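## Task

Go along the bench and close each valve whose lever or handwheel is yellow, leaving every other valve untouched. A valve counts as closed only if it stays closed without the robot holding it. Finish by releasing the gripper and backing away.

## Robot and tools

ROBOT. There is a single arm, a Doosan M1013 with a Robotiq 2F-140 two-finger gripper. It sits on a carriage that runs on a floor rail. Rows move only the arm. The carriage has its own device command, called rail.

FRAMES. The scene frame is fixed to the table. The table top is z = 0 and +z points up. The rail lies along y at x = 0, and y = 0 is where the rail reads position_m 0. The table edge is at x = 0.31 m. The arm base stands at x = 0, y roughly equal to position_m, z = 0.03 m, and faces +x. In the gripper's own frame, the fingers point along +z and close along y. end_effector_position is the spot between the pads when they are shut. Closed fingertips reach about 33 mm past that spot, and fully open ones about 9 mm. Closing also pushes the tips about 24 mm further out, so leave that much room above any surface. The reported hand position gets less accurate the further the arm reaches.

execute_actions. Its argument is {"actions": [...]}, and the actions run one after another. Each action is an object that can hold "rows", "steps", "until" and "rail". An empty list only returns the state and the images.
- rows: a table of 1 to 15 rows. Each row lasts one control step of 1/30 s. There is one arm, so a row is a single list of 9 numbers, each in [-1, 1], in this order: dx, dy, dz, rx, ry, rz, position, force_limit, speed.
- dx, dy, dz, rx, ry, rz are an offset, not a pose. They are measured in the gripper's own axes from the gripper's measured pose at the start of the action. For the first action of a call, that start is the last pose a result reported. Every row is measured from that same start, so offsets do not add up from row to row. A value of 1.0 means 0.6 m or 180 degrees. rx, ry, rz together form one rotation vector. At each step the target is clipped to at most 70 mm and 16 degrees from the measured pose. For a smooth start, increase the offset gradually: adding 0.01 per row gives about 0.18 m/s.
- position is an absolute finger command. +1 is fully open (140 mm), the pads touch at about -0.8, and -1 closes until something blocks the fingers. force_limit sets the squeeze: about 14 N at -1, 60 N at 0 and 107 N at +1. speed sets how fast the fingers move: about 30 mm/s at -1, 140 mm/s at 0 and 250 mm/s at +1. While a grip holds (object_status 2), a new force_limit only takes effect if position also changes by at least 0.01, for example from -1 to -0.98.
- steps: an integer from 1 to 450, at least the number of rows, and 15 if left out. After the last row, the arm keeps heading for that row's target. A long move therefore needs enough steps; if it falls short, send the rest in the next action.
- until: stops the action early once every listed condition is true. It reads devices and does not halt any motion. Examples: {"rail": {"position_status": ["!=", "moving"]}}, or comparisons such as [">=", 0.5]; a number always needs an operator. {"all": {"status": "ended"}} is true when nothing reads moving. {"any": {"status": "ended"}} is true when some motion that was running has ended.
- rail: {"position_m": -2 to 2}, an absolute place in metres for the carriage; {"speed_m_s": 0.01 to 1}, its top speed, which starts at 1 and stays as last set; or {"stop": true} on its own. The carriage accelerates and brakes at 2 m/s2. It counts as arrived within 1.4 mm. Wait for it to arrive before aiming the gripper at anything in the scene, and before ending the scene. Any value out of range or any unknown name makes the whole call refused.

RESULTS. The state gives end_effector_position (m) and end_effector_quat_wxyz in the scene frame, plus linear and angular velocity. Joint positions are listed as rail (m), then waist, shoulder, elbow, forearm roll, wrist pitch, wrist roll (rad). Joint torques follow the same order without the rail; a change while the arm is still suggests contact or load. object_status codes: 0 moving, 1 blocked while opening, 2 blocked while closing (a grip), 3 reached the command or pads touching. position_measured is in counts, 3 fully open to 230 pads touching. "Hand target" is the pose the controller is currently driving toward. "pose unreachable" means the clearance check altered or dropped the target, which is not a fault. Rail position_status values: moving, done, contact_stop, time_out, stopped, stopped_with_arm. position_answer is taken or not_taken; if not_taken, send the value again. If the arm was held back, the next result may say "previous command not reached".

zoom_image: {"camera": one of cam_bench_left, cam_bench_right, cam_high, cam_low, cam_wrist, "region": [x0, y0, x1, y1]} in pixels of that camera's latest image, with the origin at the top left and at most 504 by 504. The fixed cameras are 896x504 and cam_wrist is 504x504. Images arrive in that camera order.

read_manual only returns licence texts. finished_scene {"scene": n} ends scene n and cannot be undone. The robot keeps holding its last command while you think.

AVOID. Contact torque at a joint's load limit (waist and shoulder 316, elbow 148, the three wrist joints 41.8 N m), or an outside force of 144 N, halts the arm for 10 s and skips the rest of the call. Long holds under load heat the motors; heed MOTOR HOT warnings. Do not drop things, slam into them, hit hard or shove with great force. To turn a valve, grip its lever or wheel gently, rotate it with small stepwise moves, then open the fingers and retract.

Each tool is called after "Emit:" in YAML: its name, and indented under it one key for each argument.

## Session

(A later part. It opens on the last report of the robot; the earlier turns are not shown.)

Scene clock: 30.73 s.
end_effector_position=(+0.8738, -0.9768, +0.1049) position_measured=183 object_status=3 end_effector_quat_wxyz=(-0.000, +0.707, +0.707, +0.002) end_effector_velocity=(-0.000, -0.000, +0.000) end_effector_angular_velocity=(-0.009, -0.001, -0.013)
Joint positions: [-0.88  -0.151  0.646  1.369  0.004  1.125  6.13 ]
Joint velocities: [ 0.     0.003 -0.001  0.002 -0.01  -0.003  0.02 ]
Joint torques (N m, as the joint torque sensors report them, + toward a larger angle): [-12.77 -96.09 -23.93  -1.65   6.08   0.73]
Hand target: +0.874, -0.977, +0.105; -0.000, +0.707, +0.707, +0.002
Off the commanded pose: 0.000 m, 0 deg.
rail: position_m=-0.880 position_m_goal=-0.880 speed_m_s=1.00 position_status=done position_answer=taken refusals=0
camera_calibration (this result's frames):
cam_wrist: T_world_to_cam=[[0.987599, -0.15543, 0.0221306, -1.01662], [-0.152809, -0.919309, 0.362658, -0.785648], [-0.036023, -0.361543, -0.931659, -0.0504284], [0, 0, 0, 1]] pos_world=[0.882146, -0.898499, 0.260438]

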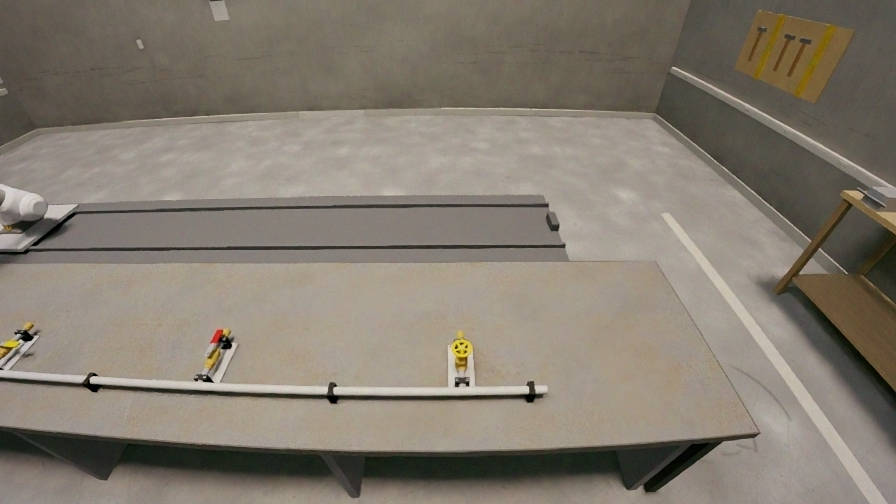

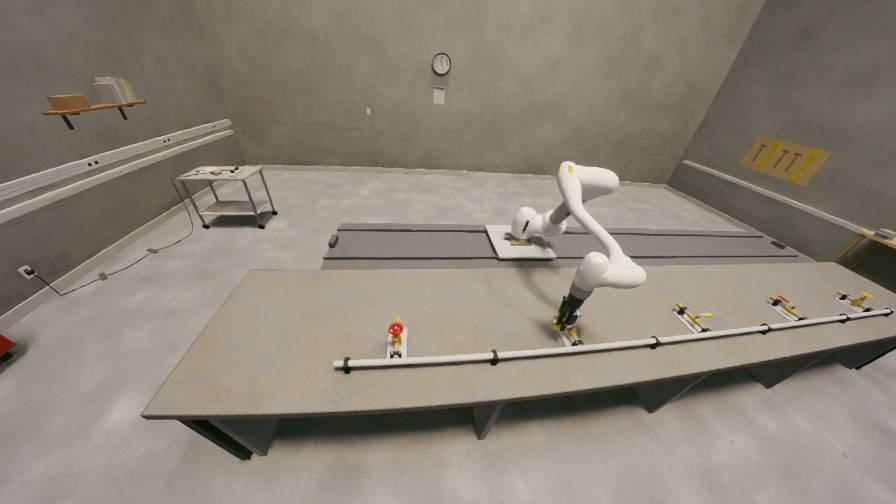

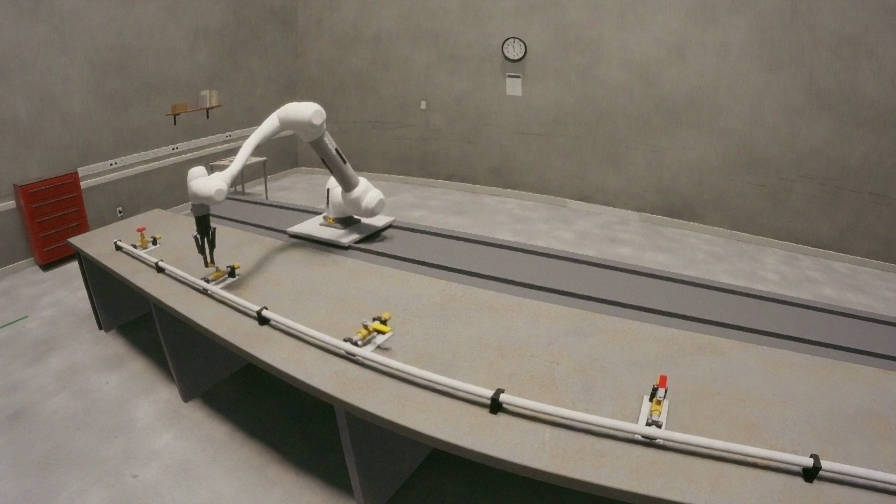

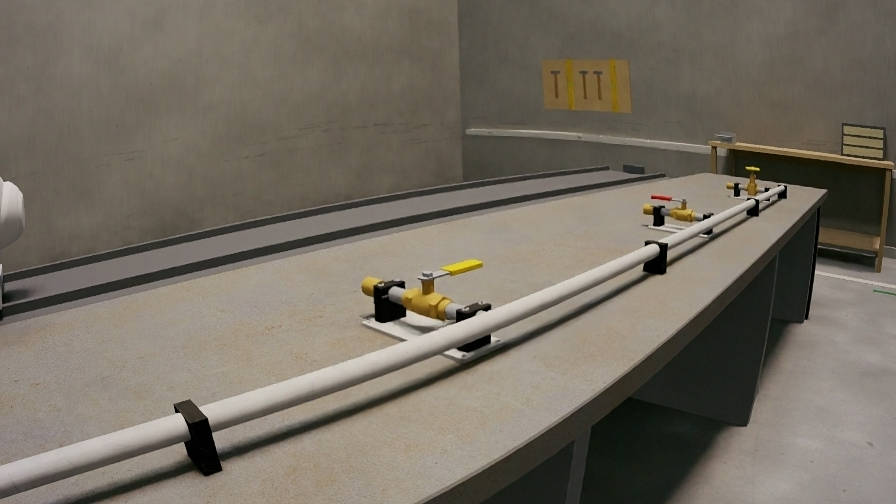

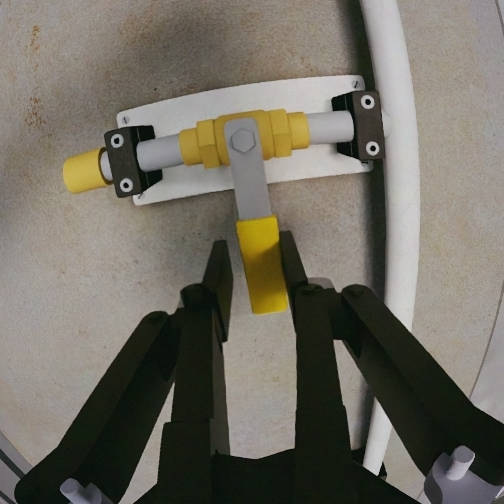

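Still running force; push a bit more.

Emit:
execute_actions:
  actions:
    - {"rows":[[0,-0.0028,0,0,0,0,-0.43,0,0]],"steps":10}

Scene clock: 31.13 s.
end_effector_position=(+0.8723, -0.9767, +0.1049) position_measured=183 object_status=3 end_effector_quat_wxyz=(-0.000, +0.707, +0.707, +0.002) end_effector_velocity=(-0.001, -0.000, -0.000) end_effector_angular_velocity=(+0.002, +0.000, -0.001)
Joint positions: [-0.88  -0.151  0.643  1.373  0.004  1.123  6.13 ]
Joint velocities: [ 0.    -0.001 -0.     0.001  0.003  0.    -0.001]
Joint torques (N m, as the joint torque sensors report them, + toward a larger angle): [ -7.97 -97.32 -14.06  -0.76  12.82   0.27]
Hand target: +0.872, -0.977, +0.105; -0.000, +0.707, +0.707, +0.002
Off the commanded pose: 0.000 m, 0 deg.
rail: position_m=-0.880 position_m_goal=-0.880 speed_m_s=1.00 position_status=done position_answer=taken refusals=0
camera_calibration (this result's frames):
cam_wrist: T_world_to_cam=[[0.987621, -0.155235, 0.022519, -1.015], [-0.152764, -0.919274, 0.362765, -0.785793], [-0.0356126, -0.361714, -0.931608, -0.0509382], [0, 0, 0, 1]] pos_world=[0.880577, -0.898347, 0.260461]

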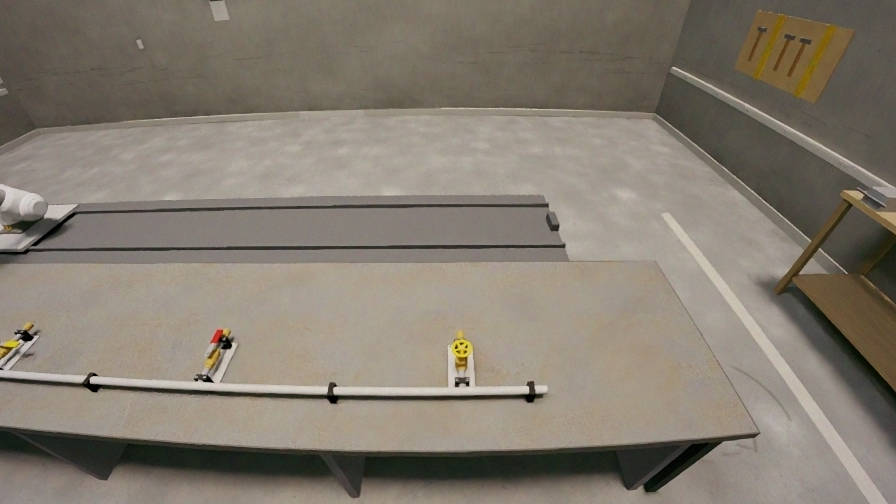

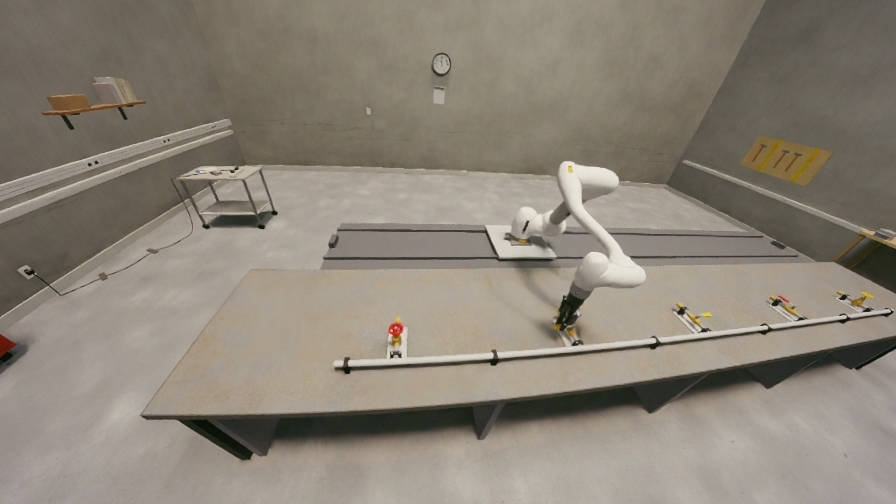

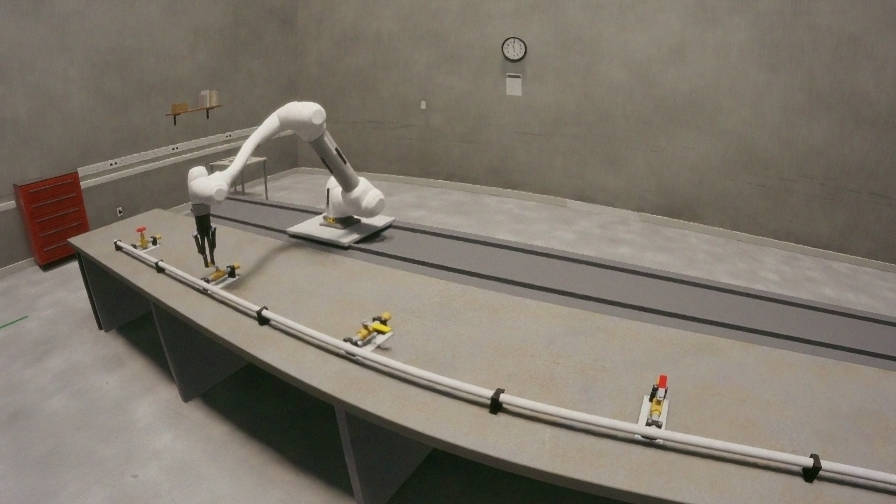

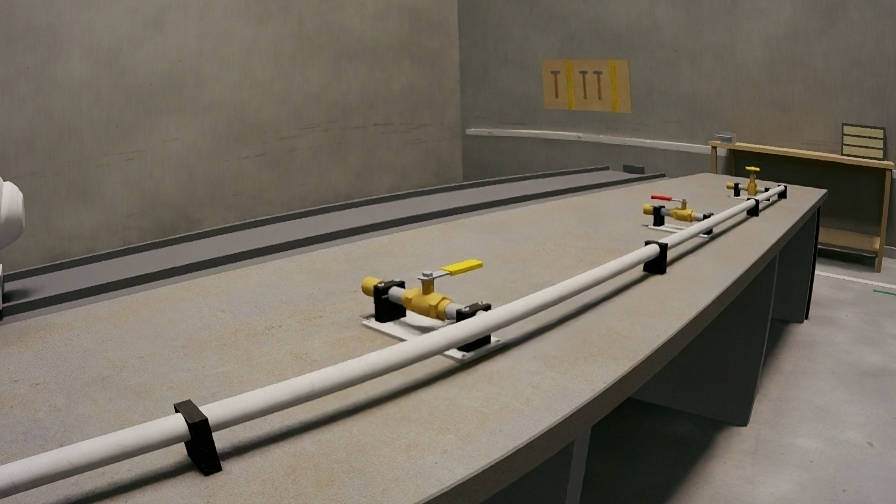

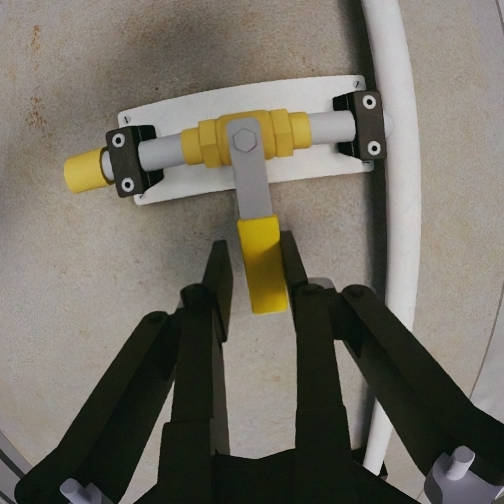

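Force doubled, so the lever is on its stop. Release and lift.

Emit:
execute_actions:
  actions:
    - {"rows":[[0,0.004,0,0,0,0,0.2,0,1],[0,0.008,0,0,0,0,0.2,0,1],[0,0.008,0,0,0,0,0.2,0,1],[0,0.008,0,0,0,0,0.2,0,1],[0,0.008,-0.01,0,0,0,0.2,0,1],[0,0.008,-0.03,0,0,0,0.2,0,1],[0,0.008,-0.055,0,0,0,0.2,0,1],[0,0.008,-0.085,0,0,0,0.2,0,1],[0,0.008,-0.115,0,0,0,0.2,0,1],[0,0.008,-0.145,0,0,0,0.2,0,1],[0,0.008,-0.175,0,0,0,0.2,0,1],[0,0.008,-0.205,0,0,0,0.2,0,1],[0,0.008,-0.23,0,0,0,0.2,0,1],[0,0.008,-0.25,0,0,0,0.2,0,1]],"steps":26}

Scene clock: 32.17 s.
end_effector_position=(+0.8769, -0.9770, +0.2548) position_measured=104 object_status=3 end_effector_quat_wxyz=(-0.000, +0.707, +0.707, +0.002) end_effector_velocity=(+0.001, -0.000, +0.002) end_effector_angular_velocity=(+0.000, +0.001, +0.000)
Joint positions: [-0.88  -0.151  0.569  1.213  0.004  1.357  6.131]
Joint velocities: [ 0.     0.     0.001 -0.004  0.     0.004  0.   ]
Joint torques (N m, as the joint torque sensors report them, + toward a larger angle): [  2.07 -98.03 -39.07   3.94  -0.02   0.06]
Hand target: +0.877, -0.977, +0.255; -0.000, +0.707, +0.707, +0.002
Off the commanded pose: 0.000 m, 0 deg.
rail: position_m=-0.880 position_m_goal=-0.880 speed_m_s=1.00 position_status=done position_answer=taken refusals=0
camera_calibration (this result's frames):
cam_wrist: T_world_to_cam=[[0.987648, -0.15505, 0.0225815, -1.02283], [-0.152612, -0.919277, 0.36282, -0.839945], [-0.0354968, -0.361785, -0.931585, 0.0885185], [0, 0, 0, 1]] pos_world=[0.885156, -0.898709, 0.410309]

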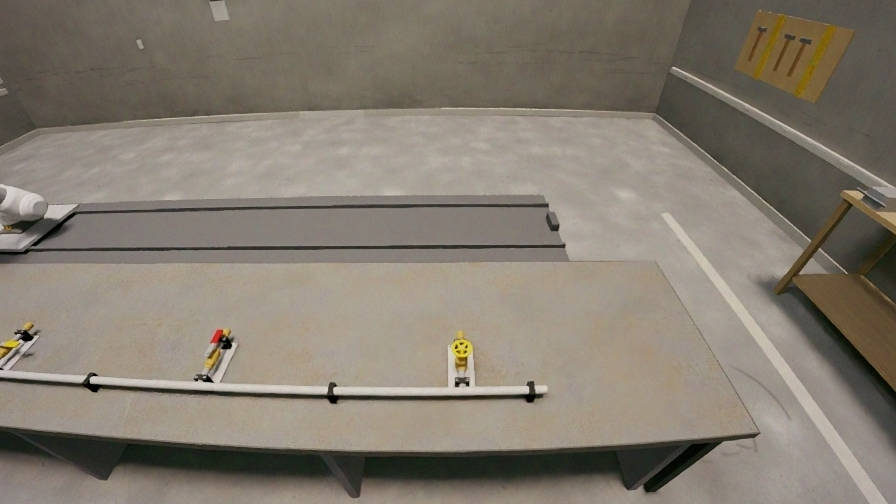

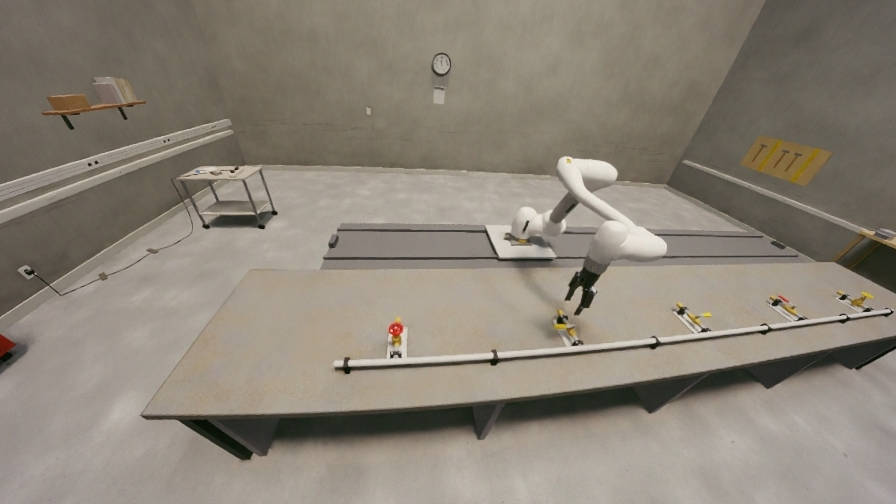

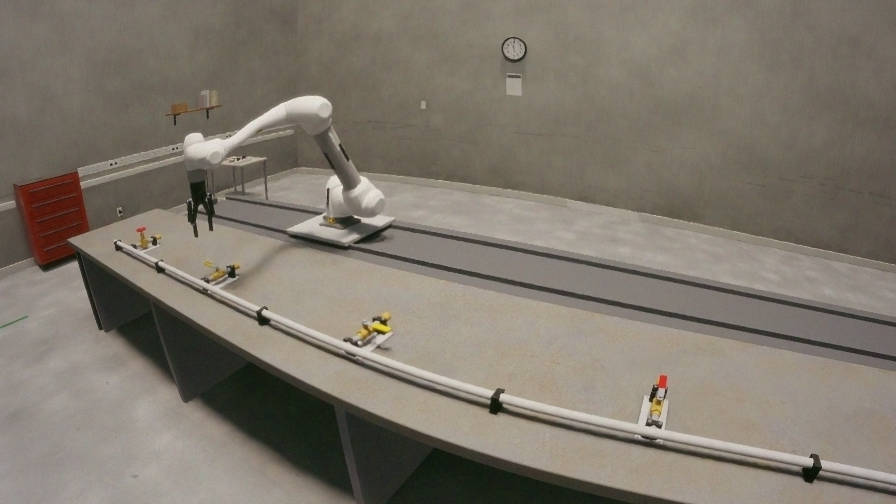

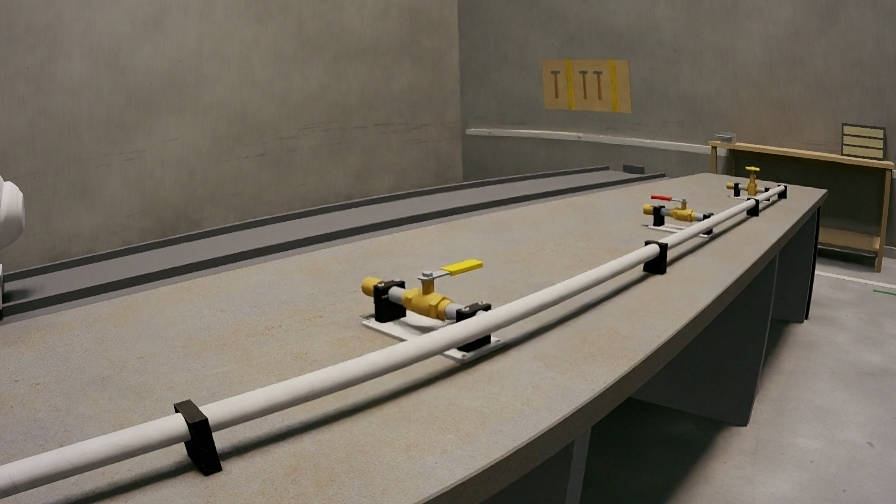

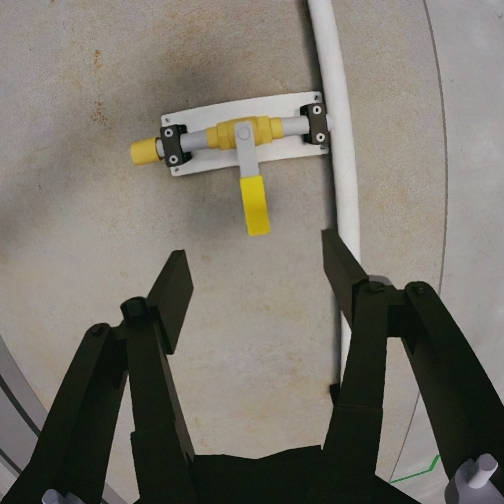

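Emit:
finished_scene:
  scene: 2

The scene is finished: the task was done.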